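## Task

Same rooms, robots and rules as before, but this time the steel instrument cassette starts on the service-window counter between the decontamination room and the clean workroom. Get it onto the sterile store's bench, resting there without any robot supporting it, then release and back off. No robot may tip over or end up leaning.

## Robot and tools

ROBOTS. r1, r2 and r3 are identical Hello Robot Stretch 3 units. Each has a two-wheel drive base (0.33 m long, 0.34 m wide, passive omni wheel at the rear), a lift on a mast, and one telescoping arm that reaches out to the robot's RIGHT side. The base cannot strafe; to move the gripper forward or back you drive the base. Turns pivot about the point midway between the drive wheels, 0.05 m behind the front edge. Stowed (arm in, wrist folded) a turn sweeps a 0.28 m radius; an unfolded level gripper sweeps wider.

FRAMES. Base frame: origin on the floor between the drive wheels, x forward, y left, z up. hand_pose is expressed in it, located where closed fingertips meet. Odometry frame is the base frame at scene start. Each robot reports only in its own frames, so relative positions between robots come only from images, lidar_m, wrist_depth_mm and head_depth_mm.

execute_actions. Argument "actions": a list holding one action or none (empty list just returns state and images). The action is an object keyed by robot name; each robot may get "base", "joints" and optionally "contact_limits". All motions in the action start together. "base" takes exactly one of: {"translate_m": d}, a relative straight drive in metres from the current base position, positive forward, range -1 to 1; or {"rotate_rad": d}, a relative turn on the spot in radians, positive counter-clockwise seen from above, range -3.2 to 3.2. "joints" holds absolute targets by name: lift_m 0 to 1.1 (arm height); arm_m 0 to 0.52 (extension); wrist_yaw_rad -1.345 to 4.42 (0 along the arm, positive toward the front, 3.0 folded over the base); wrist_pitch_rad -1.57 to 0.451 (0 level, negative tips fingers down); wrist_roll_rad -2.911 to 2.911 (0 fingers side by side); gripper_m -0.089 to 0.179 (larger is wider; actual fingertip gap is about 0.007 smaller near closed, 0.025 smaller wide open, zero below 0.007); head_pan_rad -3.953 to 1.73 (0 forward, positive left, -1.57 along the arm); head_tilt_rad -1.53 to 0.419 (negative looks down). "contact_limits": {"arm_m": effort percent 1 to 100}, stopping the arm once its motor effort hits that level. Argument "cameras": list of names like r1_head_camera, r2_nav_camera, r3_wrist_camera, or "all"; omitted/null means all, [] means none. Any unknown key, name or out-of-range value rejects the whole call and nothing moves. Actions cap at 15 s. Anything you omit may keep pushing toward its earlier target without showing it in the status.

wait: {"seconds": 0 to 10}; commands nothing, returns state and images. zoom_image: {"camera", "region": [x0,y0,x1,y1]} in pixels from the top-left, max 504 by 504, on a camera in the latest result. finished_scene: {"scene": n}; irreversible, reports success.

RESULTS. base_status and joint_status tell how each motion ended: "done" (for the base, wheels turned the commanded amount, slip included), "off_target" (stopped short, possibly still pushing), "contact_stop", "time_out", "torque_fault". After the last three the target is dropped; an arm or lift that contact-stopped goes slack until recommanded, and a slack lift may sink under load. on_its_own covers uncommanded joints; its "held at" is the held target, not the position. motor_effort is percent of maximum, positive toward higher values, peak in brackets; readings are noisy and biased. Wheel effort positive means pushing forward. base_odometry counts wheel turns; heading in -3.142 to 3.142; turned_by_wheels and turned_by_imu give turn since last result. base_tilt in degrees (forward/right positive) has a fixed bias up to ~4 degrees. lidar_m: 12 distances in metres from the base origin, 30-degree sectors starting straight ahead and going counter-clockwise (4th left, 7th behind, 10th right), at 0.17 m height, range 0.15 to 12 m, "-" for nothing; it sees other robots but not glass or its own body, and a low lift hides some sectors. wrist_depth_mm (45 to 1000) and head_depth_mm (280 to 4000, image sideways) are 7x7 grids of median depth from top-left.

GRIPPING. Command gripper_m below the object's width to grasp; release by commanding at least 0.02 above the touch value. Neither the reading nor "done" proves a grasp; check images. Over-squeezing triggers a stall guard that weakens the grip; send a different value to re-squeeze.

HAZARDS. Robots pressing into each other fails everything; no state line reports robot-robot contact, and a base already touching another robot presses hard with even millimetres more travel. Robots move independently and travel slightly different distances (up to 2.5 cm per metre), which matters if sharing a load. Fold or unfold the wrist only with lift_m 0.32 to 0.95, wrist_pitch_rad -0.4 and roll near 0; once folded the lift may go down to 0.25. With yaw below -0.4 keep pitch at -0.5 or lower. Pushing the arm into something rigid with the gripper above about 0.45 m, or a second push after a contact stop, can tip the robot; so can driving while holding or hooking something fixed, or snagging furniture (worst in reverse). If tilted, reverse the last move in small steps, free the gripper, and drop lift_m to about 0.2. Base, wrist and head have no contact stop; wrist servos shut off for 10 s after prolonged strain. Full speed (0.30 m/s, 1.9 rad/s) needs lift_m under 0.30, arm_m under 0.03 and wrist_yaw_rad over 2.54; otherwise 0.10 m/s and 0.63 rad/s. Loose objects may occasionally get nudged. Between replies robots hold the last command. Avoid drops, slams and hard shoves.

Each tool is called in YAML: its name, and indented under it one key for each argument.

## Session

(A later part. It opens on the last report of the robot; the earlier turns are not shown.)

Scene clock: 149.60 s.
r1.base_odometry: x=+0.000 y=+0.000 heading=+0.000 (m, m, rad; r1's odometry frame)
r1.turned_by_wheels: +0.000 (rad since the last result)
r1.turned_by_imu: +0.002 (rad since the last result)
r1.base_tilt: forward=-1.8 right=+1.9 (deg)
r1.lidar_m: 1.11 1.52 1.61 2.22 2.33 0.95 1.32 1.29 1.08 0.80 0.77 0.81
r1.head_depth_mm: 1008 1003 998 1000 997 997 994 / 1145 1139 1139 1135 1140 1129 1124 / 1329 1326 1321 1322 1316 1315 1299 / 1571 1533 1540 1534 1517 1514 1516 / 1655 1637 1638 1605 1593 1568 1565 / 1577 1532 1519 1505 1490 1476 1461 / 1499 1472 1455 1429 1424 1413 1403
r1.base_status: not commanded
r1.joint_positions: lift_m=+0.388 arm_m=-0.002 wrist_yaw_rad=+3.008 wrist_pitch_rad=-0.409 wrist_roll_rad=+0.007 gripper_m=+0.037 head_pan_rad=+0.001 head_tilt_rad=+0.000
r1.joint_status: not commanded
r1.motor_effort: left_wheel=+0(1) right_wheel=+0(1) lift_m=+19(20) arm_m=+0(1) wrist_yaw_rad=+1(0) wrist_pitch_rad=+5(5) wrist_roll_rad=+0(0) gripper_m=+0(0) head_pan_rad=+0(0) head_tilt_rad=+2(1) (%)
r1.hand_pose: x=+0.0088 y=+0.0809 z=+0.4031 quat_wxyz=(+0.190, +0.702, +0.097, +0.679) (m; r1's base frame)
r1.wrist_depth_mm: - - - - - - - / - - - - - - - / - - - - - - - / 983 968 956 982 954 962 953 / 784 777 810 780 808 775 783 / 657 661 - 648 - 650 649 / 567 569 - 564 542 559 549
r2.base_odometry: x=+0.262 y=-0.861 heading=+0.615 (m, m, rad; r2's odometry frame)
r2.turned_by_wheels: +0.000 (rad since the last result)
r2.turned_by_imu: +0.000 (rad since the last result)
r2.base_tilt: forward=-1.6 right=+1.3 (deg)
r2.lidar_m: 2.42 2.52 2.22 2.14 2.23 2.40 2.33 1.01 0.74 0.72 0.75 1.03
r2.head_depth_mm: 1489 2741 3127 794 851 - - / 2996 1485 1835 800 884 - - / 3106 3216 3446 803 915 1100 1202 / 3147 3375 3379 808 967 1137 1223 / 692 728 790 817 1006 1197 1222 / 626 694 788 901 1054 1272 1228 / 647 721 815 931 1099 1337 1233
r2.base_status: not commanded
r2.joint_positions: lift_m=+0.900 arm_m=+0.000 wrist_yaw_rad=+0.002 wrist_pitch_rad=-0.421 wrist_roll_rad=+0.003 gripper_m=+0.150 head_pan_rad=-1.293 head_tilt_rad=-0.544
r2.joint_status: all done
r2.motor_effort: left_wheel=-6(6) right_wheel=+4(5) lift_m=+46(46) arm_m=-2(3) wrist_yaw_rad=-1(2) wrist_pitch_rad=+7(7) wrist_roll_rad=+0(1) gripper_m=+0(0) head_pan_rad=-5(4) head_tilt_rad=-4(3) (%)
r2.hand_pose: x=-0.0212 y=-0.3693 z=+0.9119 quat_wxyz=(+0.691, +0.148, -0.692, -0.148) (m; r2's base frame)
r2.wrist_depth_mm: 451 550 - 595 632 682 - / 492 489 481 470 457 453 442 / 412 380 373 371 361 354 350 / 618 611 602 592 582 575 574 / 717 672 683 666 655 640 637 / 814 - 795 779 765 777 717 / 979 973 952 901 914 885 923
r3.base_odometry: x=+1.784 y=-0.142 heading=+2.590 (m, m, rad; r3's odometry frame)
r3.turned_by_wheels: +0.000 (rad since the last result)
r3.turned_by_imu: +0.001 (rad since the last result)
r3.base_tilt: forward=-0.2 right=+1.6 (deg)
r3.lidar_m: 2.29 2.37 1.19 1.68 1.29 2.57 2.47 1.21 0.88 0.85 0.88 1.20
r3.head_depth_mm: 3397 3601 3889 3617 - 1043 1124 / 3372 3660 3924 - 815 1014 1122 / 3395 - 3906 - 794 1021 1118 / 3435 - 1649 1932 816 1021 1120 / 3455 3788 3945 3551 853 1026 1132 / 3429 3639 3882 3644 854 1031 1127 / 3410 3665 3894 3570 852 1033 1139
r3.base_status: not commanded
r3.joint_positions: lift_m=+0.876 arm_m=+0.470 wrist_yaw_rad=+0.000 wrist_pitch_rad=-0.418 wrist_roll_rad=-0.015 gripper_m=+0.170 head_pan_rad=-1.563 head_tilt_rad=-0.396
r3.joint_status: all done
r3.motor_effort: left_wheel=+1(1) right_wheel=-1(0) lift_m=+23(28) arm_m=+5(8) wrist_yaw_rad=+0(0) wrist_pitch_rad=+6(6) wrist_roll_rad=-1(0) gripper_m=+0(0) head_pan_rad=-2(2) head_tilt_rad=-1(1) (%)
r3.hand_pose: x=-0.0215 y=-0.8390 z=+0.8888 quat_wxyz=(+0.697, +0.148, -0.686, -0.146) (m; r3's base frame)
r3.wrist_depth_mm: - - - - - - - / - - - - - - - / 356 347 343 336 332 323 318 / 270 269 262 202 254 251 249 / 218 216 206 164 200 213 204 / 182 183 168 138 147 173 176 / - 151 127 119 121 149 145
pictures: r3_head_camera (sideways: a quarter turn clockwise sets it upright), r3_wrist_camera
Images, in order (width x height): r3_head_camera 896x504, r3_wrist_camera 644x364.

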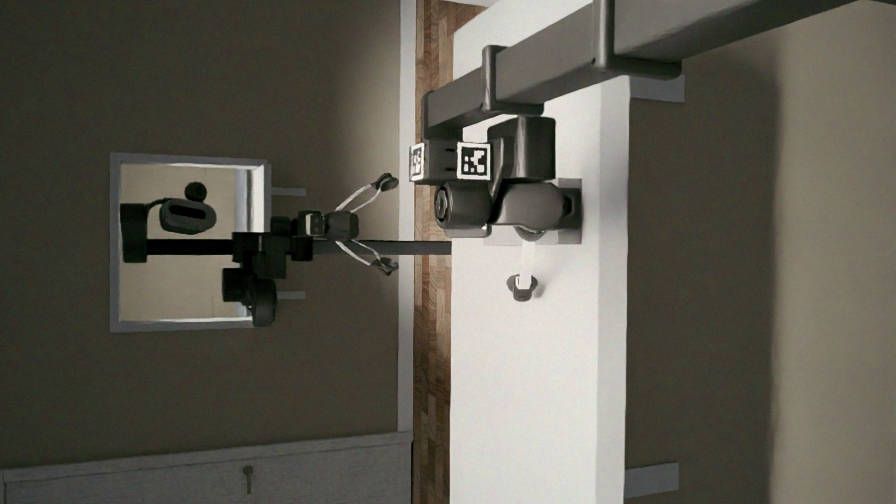

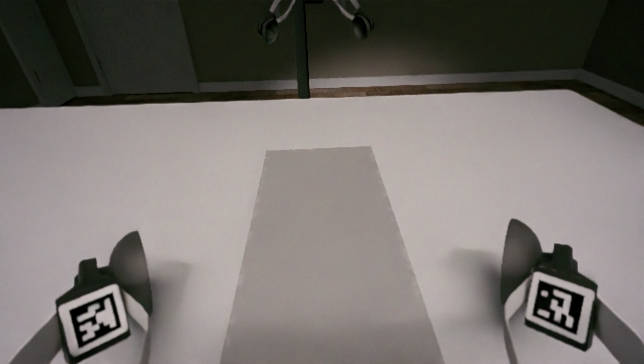

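execute_actions:
  actions:
    - {"r3":{"joints":{"gripper_m":0.038,"lift_m":0.874}}}
  cameras: []

execute_actions:
  actions:
    - {"r3":{"joints":{"lift_m":0.905}}}
  cameras: ["r3_wrist_camera"]

Scene clock: 154.53 s.
r1.base_odometry: x=+0.000 y=+0.000 heading=+0.000 (m, m, rad; r1's odometry frame)
r1.turned_by_wheels: +0.000 (rad since the last result)
r1.turned_by_imu: +0.001 (rad since the last result)
r1.base_tilt: forward=-1.7 right=+1.9 (deg)
r1.lidar_m: 1.11 1.52 1.60 2.22 2.34 0.95 1.32 1.28 1.08 0.80 0.77 0.80
r1.head_depth_mm: 1007 1004 1004 1002 999 993 992 / 1141 1143 1139 1138 1135 1133 1129 / 1333 1327 1316 1317 1316 1309 1308 / 1579 1537 1534 1527 1514 1513 1503 / 1656 1643 1632 1614 1591 1579 1570 / 1585 1533 1520 1501 1486 1470 1458 / 1489 1470 1453 1441 1433 1411 1399
r1.base_status: not commanded
r1.joint_positions: lift_m=+0.388 arm_m=-0.002 wrist_yaw_rad=+3.008 wrist_pitch_rad=-0.409 wrist_roll_rad=+0.007 gripper_m=+0.037 head_pan_rad=+0.001 head_tilt_rad=+0.000
r1.joint_status: not commanded
r1.motor_effort: left_wheel=-1(1) right_wheel=+0(0) lift_m=+20(20) arm_m=+1(1) wrist_yaw_rad=+0(1) wrist_pitch_rad=+5(5) wrist_roll_rad=+0(0) gripper_m=+0(0) head_pan_rad=+0(1) head_tilt_rad=+2(1) (%)
r1.hand_pose: x=+0.0088 y=+0.0809 z=+0.4031 quat_wxyz=(+0.190, +0.702, +0.097, +0.679) (m; r1's base frame)
r1.wrist_depth_mm: - - - - - - - / - - - - - - - / - - - - - - - / 988 973 979 962 968 946 960 / 773 806 817 784 807 780 753 / 656 655 - 647 - 640 647 / 572 558 - 562 541 555 557
r2.base_odometry: x=+0.262 y=-0.861 heading=+0.615 (m, m, rad; r2's odometry frame)
r2.turned_by_wheels: +0.000 (rad since the last result)
r2.turned_by_imu: +0.000 (rad since the last result)
r2.base_tilt: forward=-1.7 right=+1.3 (deg)
r2.lidar_m: 2.42 2.52 2.22 2.14 2.22 2.41 2.32 1.01 0.75 0.72 0.75 1.02
r2.head_depth_mm: 1487 2774 3090 791 854 - - / 2974 1489 3092 800 884 - - / 3069 3216 3411 802 924 1103 1199 / 3210 3435 3342 809 959 1142 1215 / 688 726 792 814 1003 1198 1220 / 625 697 782 899 1047 1254 1220 / 645 718 815 930 1099 1345 1235
r2.base_status: not commanded
r2.joint_positions: lift_m=+0.900 arm_m=+0.000 wrist_yaw_rad=+0.002 wrist_pitch_rad=-0.421 wrist_roll_rad=+0.003 gripper_m=+0.150 head_pan_rad=-1.293 head_tilt_rad=-0.544
r2.joint_status: not commanded
r2.motor_effort: left_wheel=-5(5) right_wheel=+5(5) lift_m=+46(46) arm_m=-2(2) wrist_yaw_rad=-2(1) wrist_pitch_rad=+7(7) wrist_roll_rad=+1(0) gripper_m=+0(0) head_pan_rad=-5(4) head_tilt_rad=-3(3) (%)
r2.hand_pose: x=-0.0212 y=-0.3693 z=+0.9119 quat_wxyz=(+0.691, +0.148, -0.692, -0.148) (m; r2's base frame)
r2.wrist_depth_mm: 449 553 - 593 695 662 - / 493 488 484 470 463 445 441 / 409 380 373 370 362 354 350 / 623 608 590 598 588 578 571 / 702 679 672 673 651 652 637 / 809 - 790 767 763 778 730 / 990 985 928 918 877 860 908
r3.base_odometry: x=+1.784 y=-0.142 heading=+2.590 (m, m, rad; r3's odometry frame)
r3.turned_by_wheels: +0.000 (rad since the last result)
r3.turned_by_imu: +0.001 (rad since the last result)
r3.base_tilt: forward=-0.4 right=+1.5 (deg)
r3.lidar_m: 2.29 2.37 1.19 1.68 1.29 2.56 2.47 1.22 0.89 0.85 0.88 1.20
r3.head_depth_mm: 3430 3641 3900 3561 - 1044 1131 / 3422 3665 3907 - 819 1021 1120 / 3449 - 3881 - 780 1021 1121 / 3434 - 1642 1930 817 1021 1123 / 3466 3734 3907 3612 854 1028 1123 / 3464 3697 3940 3637 852 1027 1133 / 3420 3600 3968 3610 855 1029 1135
r3.base_status: not commanded
r3.joint_positions: lift_m=+0.874 arm_m=+0.470 wrist_yaw_rad=+0.000 wrist_pitch_rad=-0.416 wrist_roll_rad=-0.018 gripper_m=+0.039 head_pan_rad=-1.563 head_tilt_rad=-0.396
r3.joint_status: all done
r3.motor_effort: left_wheel=+1(1) right_wheel=+0(1) lift_m=+23(22) arm_m=+5(6) wrist_yaw_rad=+0(0) wrist_pitch_rad=+6(6) wrist_roll_rad=+1(1) gripper_m=-22(100) head_pan_rad=-2(2) head_tilt_rad=-1(2) (%)
r3.hand_pose: x=-0.0216 y=-0.8393 z=+0.8873 quat_wxyz=(+0.698, +0.147, -0.685, -0.145) (m; r3's base frame)
r3.wrist_depth_mm: - - - - - - - / - - - - - - - / 354 347 344 336 329 325 319 / 268 265 259 200 254 251 248 / 215 213 204 162 173 204 202 / 181 180 137 136 135 172 171 / 154 154 123 117 119 147 148
pictures: none
No camera images: the call's "cameras" was empty. Leave "cameras" out to get every camera's image.

Scene clock: 155.60 s.
r1.base_odometry: x=+0.000 y=+0.000 heading=+0.000 (m, m, rad; r1's odometry frame)
r1.turned_by_wheels: +0.000 (rad since the last result)
r1.turned_by_imu: +0.000 (rad since the last result)
r1.base_tilt: forward=-1.8 right=+2.0 (deg)
r1.lidar_m: 1.11 1.52 1.60 2.21 2.34 0.95 1.32 1.29 1.07 0.80 0.77 0.80
r1.head_depth_mm: 1010 1000 1002 1000 998 997 990 / 1143 1140 1145 1138 1132 1132 1131 / 1325 1324 1319 1315 1319 1311 1299 / 1587 1536 1523 1524 1526 1520 1502 / 1665 1640 1628 1611 1593 1584 1561 / 1575 1534 1511 1503 1492 1470 1460 / 1499 1467 1454 1449 1428 1417 1401
r1.base_status: not commanded
r1.joint_positions: lift_m=+0.388 arm_m=-0.002 wrist_yaw_rad=+3.008 wrist_pitch_rad=-0.409 wrist_roll_rad=+0.007 gripper_m=+0.037 head_pan_rad=+0.001 head_tilt_rad=+0.000
r1.joint_status: not commanded
r1.motor_effort: left_wheel=+0(0) right_wheel=+0(0) lift_m=+20(20) arm_m=+0(0) wrist_yaw_rad=+1(2) wrist_pitch_rad=+5(5) wrist_roll_rad=+0(0) gripper_m=+0(0) head_pan_rad=+0(0) head_tilt_rad=+2(2) (%)
r1.hand_pose: x=+0.0088 y=+0.0809 z=+0.4031 quat_wxyz=(+0.190, +0.702, +0.097, +0.679) (m; r1's base frame)
r1.wrist_depth_mm: - - - - - - - / - - - - - - - / - - - - - - - / - 981 956 976 955 953 936 / 799 779 804 765 809 778 763 / 660 654 - 653 - 638 637 / 566 569 - 563 555 559 561
r2.base_odometry: x=+0.262 y=-0.861 heading=+0.615 (m, m, rad; r2's odometry frame)
r2.turned_by_wheels: +0.000 (rad since the last result)
r2.turned_by_imu: +0.000 (rad since the last result)
r2.base_tilt: forward=-1.7 right=+1.3 (deg)
r2.lidar_m: 2.42 2.52 2.22 2.14 2.23 2.41 2.32 1.01 0.74 0.72 0.75 1.03
r2.head_depth_mm: 1483 2758 3073 789 849 - - / 2971 1466 3062 792 885 - - / 3101 3242 3352 808 922 1092 1195 / 3193 3445 3348 811 961 1136 1220 / 689 728 787 816 999 1201 1226 / 625 693 784 896 1049 1269 1222 / 647 721 813 936 1099 1340 1235
r2.base_status: not commanded
r2.joint_positions: lift_m=+0.900 arm_m=+0.000 wrist_yaw_rad=+0.002 wrist_pitch_rad=-0.421 wrist_roll_rad=+0.003 gripper_m=+0.150 head_pan_rad=-1.293 head_tilt_rad=-0.544
r2.joint_status: not commanded
r2.motor_effort: left_wheel=-5(5) right_wheel=+4(5) lift_m=+46(46) arm_m=-2(1) wrist_yaw_rad=-1(1) wrist_pitch_rad=+7(7) wrist_roll_rad=+1(1) gripper_m=+0(0) head_pan_rad=-5(5) head_tilt_rad=-3(3) (%)
r2.hand_pose: x=-0.0212 y=-0.3693 z=+0.9119 quat_wxyz=(+0.691, +0.148, -0.692, -0.148) (m; r2's base frame)
r2.wrist_depth_mm: 450 557 - 597 693 670 - / 498 491 486 472 461 449 434 / 415 381 377 367 366 357 353 / 628 613 600 601 585 588 572 / 699 661 683 669 658 649 645 / 809 - 784 771 756 751 724 / 979 984 933 909 882 875 890
r3.base_odometry: x=+1.784 y=-0.142 heading=+2.590 (m, m, rad; r3's odometry frame)
r3.turned_by_wheels: +0.000 (rad since the last result)
r3.turned_by_imu: +0.000 (rad since the last result)
r3.base_tilt: forward=-0.3 right=+1.5 (deg)
r3.lidar_m: 2.29 2.38 1.19 1.67 1.29 2.57 2.47 1.22 0.89 0.85 0.88 1.20
r3.head_depth_mm: 3405 3639 3897 3854 - 1027 1113 / 3458 3640 3889 - 816 1018 1118 / 3458 - 3865 - 803 1020 1119 / 3429 - 1648 1899 817 1027 1124 / 3447 3727 3954 3600 853 1027 1127 / 3413 3633 3967 3625 850 1027 1127 / 3428 3619 3909 3637 853 1031 1133
r3.base_status: not commanded
r3.joint_positions: lift_m=+0.905 arm_m=+0.470 wrist_yaw_rad=+0.000 wrist_pitch_rad=-0.439 wrist_roll_rad=-0.018 gripper_m=+0.042 head_pan_rad=-1.563 head_tilt_rad=-0.396
r3.joint_status: all done
r3.motor_effort: left_wheel=+1(1) right_wheel=+0(0) lift_m=+32(33) arm_m=+5(5) wrist_yaw_rad=+0(0) wrist_pitch_rad=+14(14) wrist_roll_rad=+1(2) gripper_m=-20(23) head_pan_rad=-2(2) head_tilt_rad=-1(3) (%)
r3.hand_pose: x=-0.0216 y=-0.8363 z=+0.9127 quat_wxyz=(+0.697, +0.156, -0.684, -0.153) (m; r3's base frame)
r3.wrist_depth_mm: - - - - - - - / - - - - - - - / 401 394 384 374 372 365 381 / 304 302 286 191 290 288 286 / 249 246 239 158 169 236 234 / 210 208 137 136 136 200 199 / 181 180 124 120 122 172 173
pictures: r3_wrist_camera
Images, in order (width x height): r3_wrist_camera 644x364.

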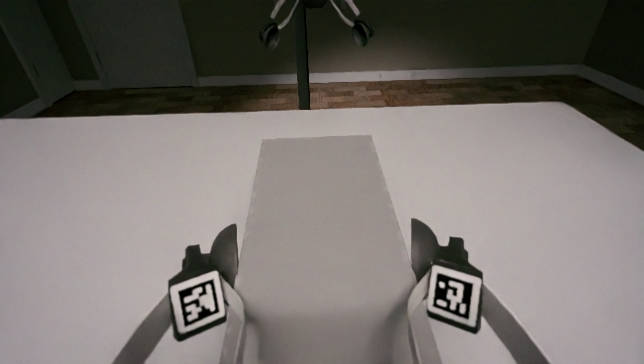

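execute_actions:
  actions:
    - {"r3":{"joints":{"arm_m":0.32}}}
  cameras: []

execute_actions:
  actions:
    - {"r3":{"base":{"rotate_rad":2.2},"joints":{"arm_m":0.25,"head_pan_rad":-0.7}}}
  cameras: ["r3_wrist_camera","r3_head_camera"]

Scene clock: 166.03 s.
r1.base_odometry: x=+0.000 y=+0.000 heading=+0.000 (m, m, rad; r1's odometry frame)
r1.turned_by_wheels: +0.000 (rad since the last result)
r1.turned_by_imu: +0.001 (rad since the last result)
r1.base_tilt: forward=-1.8 right=+2.0 (deg)
r1.lidar_m: 1.11 1.52 1.60 2.22 2.33 0.95 1.32 1.29 1.08 0.80 0.77 0.80
r1.head_depth_mm: 1007 1007 1000 1000 998 995 990 / 1143 1145 1140 1135 1138 1131 1129 / 1332 1325 1318 1314 1312 1315 1308 / 1588 1541 1528 1526 1520 1520 1502 / 1660 1635 1625 1615 1584 1572 1566 / 1575 1527 1519 1502 1493 1469 1453 / 1491 1467 1457 1440 1429 1415 1401
r1.base_status: not commanded
r1.joint_positions: lift_m=+0.388 arm_m=-0.002 wrist_yaw_rad=+3.008 wrist_pitch_rad=-0.409 wrist_roll_rad=+0.007 gripper_m=+0.037 head_pan_rad=+0.001 head_tilt_rad=+0.000
r1.joint_status: not commanded
r1.motor_effort: left_wheel=+0(1) right_wheel=+0(1) lift_m=+19(20) arm_m=-1(1) wrist_yaw_rad=+1(0) wrist_pitch_rad=+5(5) wrist_roll_rad=+0(0) gripper_m=+0(1) head_pan_rad=-1(0) head_tilt_rad=+1(2) (%)
r1.hand_pose: x=+0.0088 y=+0.0809 z=+0.4031 quat_wxyz=(+0.190, +0.702, +0.097, +0.679) (m; r1's base frame)
r1.wrist_depth_mm: - - - - - - - / - - - - - - - / - - - - - - - / 977 993 976 964 964 961 965 / 795 781 814 779 812 766 763 / 662 646 - 653 - 642 658 / 568 567 - 563 549 549 558
r2.base_odometry: x=+0.262 y=-0.861 heading=+0.615 (m, m, rad; r2's odometry frame)
r2.turned_by_wheels: +0.000 (rad since the last result)
r2.turned_by_imu: +0.000 (rad since the last result)
r2.base_tilt: forward=-1.6 right=+1.3 (deg)
r2.lidar_m: 2.42 2.51 2.22 2.14 2.22 2.40 2.32 1.01 0.74 0.72 0.75 1.02
r2.head_depth_mm: 1497 2708 1044 793 851 - - / 2950 1492 3089 797 885 - - / 3078 3230 3350 804 920 1101 1204 / 3139 3314 3371 810 962 1139 1214 / 688 729 789 812 1008 1195 1221 / 625 695 784 896 1054 1267 1234 / 645 722 813 936 1106 1342 1229
r2.base_status: not commanded
r2.joint_positions: lift_m=+0.900 arm_m=+0.000 wrist_yaw_rad=+0.002 wrist_pitch_rad=-0.421 wrist_roll_rad=+0.003 gripper_m=+0.150 head_pan_rad=-1.293 head_tilt_rad=-0.544
r2.joint_status: not commanded
r2.motor_effort: left_wheel=-5(5) right_wheel=+5(4) lift_m=+46(46) arm_m=-2(2) wrist_yaw_rad=-2(2) wrist_pitch_rad=+7(6) wrist_roll_rad=+0(1) gripper_m=+0(0) head_pan_rad=-4(5) head_tilt_rad=-3(3) (%)
r2.hand_pose: x=-0.0212 y=-0.3693 z=+0.9119 quat_wxyz=(+0.691, +0.148, -0.692, -0.148) (m; r2's base frame)
r2.wrist_depth_mm: 442 557 - 651 708 671 - / 494 491 479 468 457 445 436 / 409 379 376 367 360 357 354 / 622 607 611 600 581 584 564 / 699 676 682 662 659 650 644 / 813 - 765 764 766 777 733 / 980 992 923 931 881 874 892
r3.base_odometry: x=+1.784 y=-0.142 heading=+2.590 (m, m, rad; r3's odometry frame)
r3.turned_by_wheels: +0.000 (rad since the last result)
r3.turned_by_imu: +0.001 (rad since the last result)
r3.base_tilt: forward=-0.2 right=+1.5 (deg)
r3.lidar_m: 2.29 2.37 1.19 1.67 1.29 2.57 2.47 1.22 0.89 0.85 0.88 1.20
r3.head_depth_mm: 3420 3589 3858 3880 - 1021 1118 / 3469 3615 3886 - - 1020 1113 / 3409 - 3846 3794 - 1022 1121 / 3417 - 1646 1919 833 1025 1121 / 3472 3762 3962 3608 854 1030 1128 / 3473 3667 3867 3600 856 1030 1128 / 3438 3651 3941 3562 854 1030 1137
r3.base_status: not commanded
r3.joint_positions: lift_m=+0.905 arm_m=+0.320 wrist_yaw_rad=+0.000 wrist_pitch_rad=-0.440 wrist_roll_rad=-0.018 gripper_m=+0.042 head_pan_rad=-1.563 head_tilt_rad=-0.396
r3.joint_status: all done
r3.motor_effort: left_wheel=+1(1) right_wheel=+0(0) lift_m=+32(32) arm_m=-3(2) wrist_yaw_rad=+0(0) wrist_pitch_rad=+14(14) wrist_roll_rad=+1(1) gripper_m=-19(19) head_pan_rad=-2(3) head_tilt_rad=-2(2) (%)
r3.hand_pose: x=-0.0216 y=-0.6869 z=+0.9125 quat_wxyz=(+0.696, +0.156, -0.683, -0.153) (m; r3's base frame)
r3.wrist_depth_mm: - - - - - - 366 / - - 542 533 520 515 372 / 398 396 383 380 376 371 341 / 305 304 285 190 291 285 285 / 249 246 240 158 169 236 234 / 210 209 137 136 135 208 206 / 488 495 125 120 122 513 513
pictures: none
No camera images: the call's "cameras" was empty. Leave "cameras" out to get every camera's image.

Scene clock: 170.47 s.
r1.base_odometry: x=+0.000 y=+0.000 heading=+0.000 (m, m, rad; r1's odometry frame)
r1.turned_by_wheels: +0.000 (rad since the last result)
r1.turned_by_imu: +0.001 (rad since the last result)
r1.base_tilt: forward=-1.8 right=+1.9 (deg)
r1.lidar_m: 1.11 1.52 1.60 2.22 2.33 0.95 1.32 1.29 1.08 0.80 0.77 0.81
r1.head_depth_mm: 1005 1004 1004 1002 999 995 993 / 1147 1147 1140 1136 1136 1129 1130 / 1332 1323 1325 1321 1318 1308 1304 / 1581 1538 1535 1526 1527 1515 1513 / 1661 1643 1621 1607 1592 1573 1561 / 1579 1530 1513 1502 1489 1464 1460 / 1492 1470 1456 1444 1431 1415 1406
r1.base_status: not commanded
r1.joint_positions: lift_m=+0.388 arm_m=-0.002 wrist_yaw_rad=+3.008 wrist_pitch_rad=-0.409 wrist_roll_rad=+0.007 gripper_m=+0.037 head_pan_rad=+0.001 head_tilt_rad=+0.000
r1.joint_status: not commanded
r1.motor_effort: left_wheel=+0(0) right_wheel=-1(1) lift_m=+20(20) arm_m=+0(0) wrist_yaw_rad=+2(0) wrist_pitch_rad=+5(5) wrist_roll_rad=+0(0) gripper_m=+0(0) head_pan_rad=-1(0) head_tilt_rad=+2(2) (%)
r1.hand_pose: x=+0.0088 y=+0.0809 z=+0.4031 quat_wxyz=(+0.190, +0.702, +0.097, +0.679) (m; r1's base frame)
r1.wrist_depth_mm: - - - - - - - / - - - - - - - / - - - - - - - / 990 977 985 941 963 958 958 / 778 786 808 774 797 767 764 / 659 662 - 652 - 648 639 / 565 567 - 557 547 556 555
r2.base_odometry: x=+0.262 y=-0.861 heading=+0.615 (m, m, rad; r2's odometry frame)
r2.turned_by_wheels: +0.000 (rad since the last result)
r2.turned_by_imu: +0.000 (rad since the last result)
r2.base_tilt: forward=-1.7 right=+1.3 (deg)
r2.lidar_m: 2.42 2.52 2.21 2.14 2.23 2.40 2.32 1.01 0.74 0.72 0.75 1.03
r2.head_depth_mm: 1312 2429 3237 795 851 - - / 2942 2566 3327 803 885 - - / 3060 3291 3441 808 914 1096 1197 / 3146 3361 3318 808 960 1130 1225 / 688 730 790 812 1003 1198 1224 / 625 700 785 902 1054 1264 1231 / 645 718 813 934 1099 1341 1232
r2.base_status: not commanded
r2.joint_positions: lift_m=+0.900 arm_m=+0.000 wrist_yaw_rad=+0.002 wrist_pitch_rad=-0.421 wrist_roll_rad=+0.003 gripper_m=+0.150 head_pan_rad=-1.293 head_tilt_rad=-0.544
r2.joint_status: not commanded
r2.motor_effort: left_wheel=-5(6) right_wheel=+4(4) lift_m=+46(46) arm_m=-2(2) wrist_yaw_rad=-1(2) wrist_pitch_rad=+7(7) wrist_roll_rad=+1(1) gripper_m=+0(0) head_pan_rad=-5(4) head_tilt_rad=-3(2) (%)
r2.hand_pose: x=-0.0212 y=-0.3693 z=+0.9119 quat_wxyz=(+0.691, +0.148, -0.692, -0.148) (m; r2's base frame)
r2.wrist_depth_mm: 450 555 - - 698 663 - / 489 492 488 472 457 447 437 / 416 379 373 370 358 357 351 / 617 601 596 595 586 581 569 / 701 675 679 680 666 657 645 / 808 - 788 759 766 793 746 / 989 983 940 897 891 875 876
r3.base_odometry: x=+1.784 y=-0.142 heading=-1.493 (m, m, rad; r3's odometry frame)
r3.turned_by_wheels: +2.200 (rad since the last result)
r3.turned_by_imu: +2.183 (rad since the last result)
r3.base_tilt: forward=-0.3 right=+1.5 (deg)
r3.lidar_m: 1.29 2.51 2.38 1.10 0.86 0.85 0.91 1.36 2.29 2.45 1.19 1.67
r3.head_depth_mm: 1731 1861 1989 1481 1991 1842 1494 / 1731 1823 1968 1474 1995 1841 1486 / 1731 1829 1964 1483 1162 1847 1480 / 1708 1820 1956 1480 1169 1836 1485 / 1702 1819 1933 1479 1161 1842 1486 / 1692 1786 1916 1473 1164 1854 1480 / 1678 1793 1913 1478 1166 1857 1481
r3.base_status: done
r3.joint_positions: lift_m=+0.905 arm_m=+0.250 wrist_yaw_rad=+0.000 wrist_pitch_rad=-0.440 wrist_roll_rad=-0.018 gripper_m=+0.042 head_pan_rad=-0.707 head_tilt_rad=-0.396
r3.joint_status: all done
r3.motor_effort: left_wheel=-2(8) right_wheel=+3(12) lift_m=+32(32) arm_m=-3(5) wrist_yaw_rad=+0(1) wrist_pitch_rad=+14(14) wrist_roll_rad=+1(1) gripper_m=-20(20) head_pan_rad=+2(26) head_tilt_rad=-2(2) (%)
r3.hand_pose: x=-0.0214 y=-0.6169 z=+0.9125 quat_wxyz=(+0.696, +0.156, -0.683, -0.153) (m; r3's base frame)
r3.wrist_depth_mm: - - - - - - - / - - - - - - - / 624 - - - - - - / - - - 190 - - - / - - - 158 170 - - / - - 137 136 135 - - / - - 125 120 122 - -
pictures: r3_head_camera (sideways: a quarter turn clockwise sets it upright), r3_wrist_camera
Images, in order (width x height): r3_head_camera 896x504, r3_wrist_camera 644x364.

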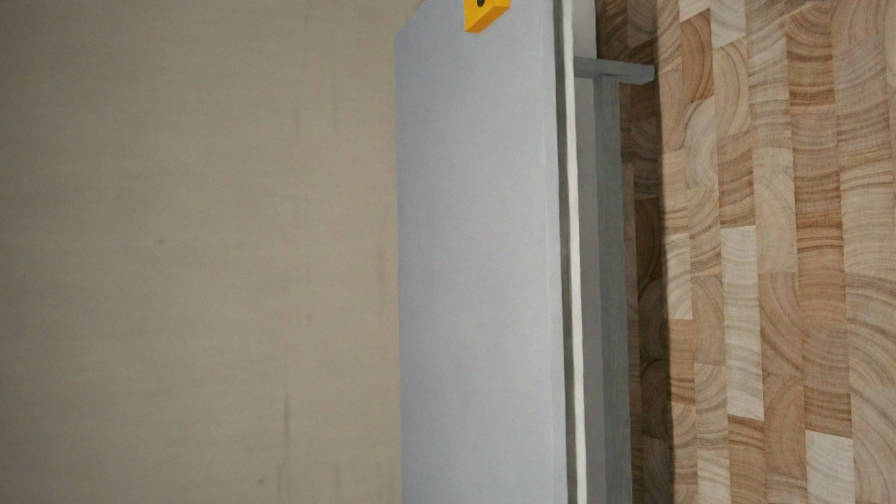

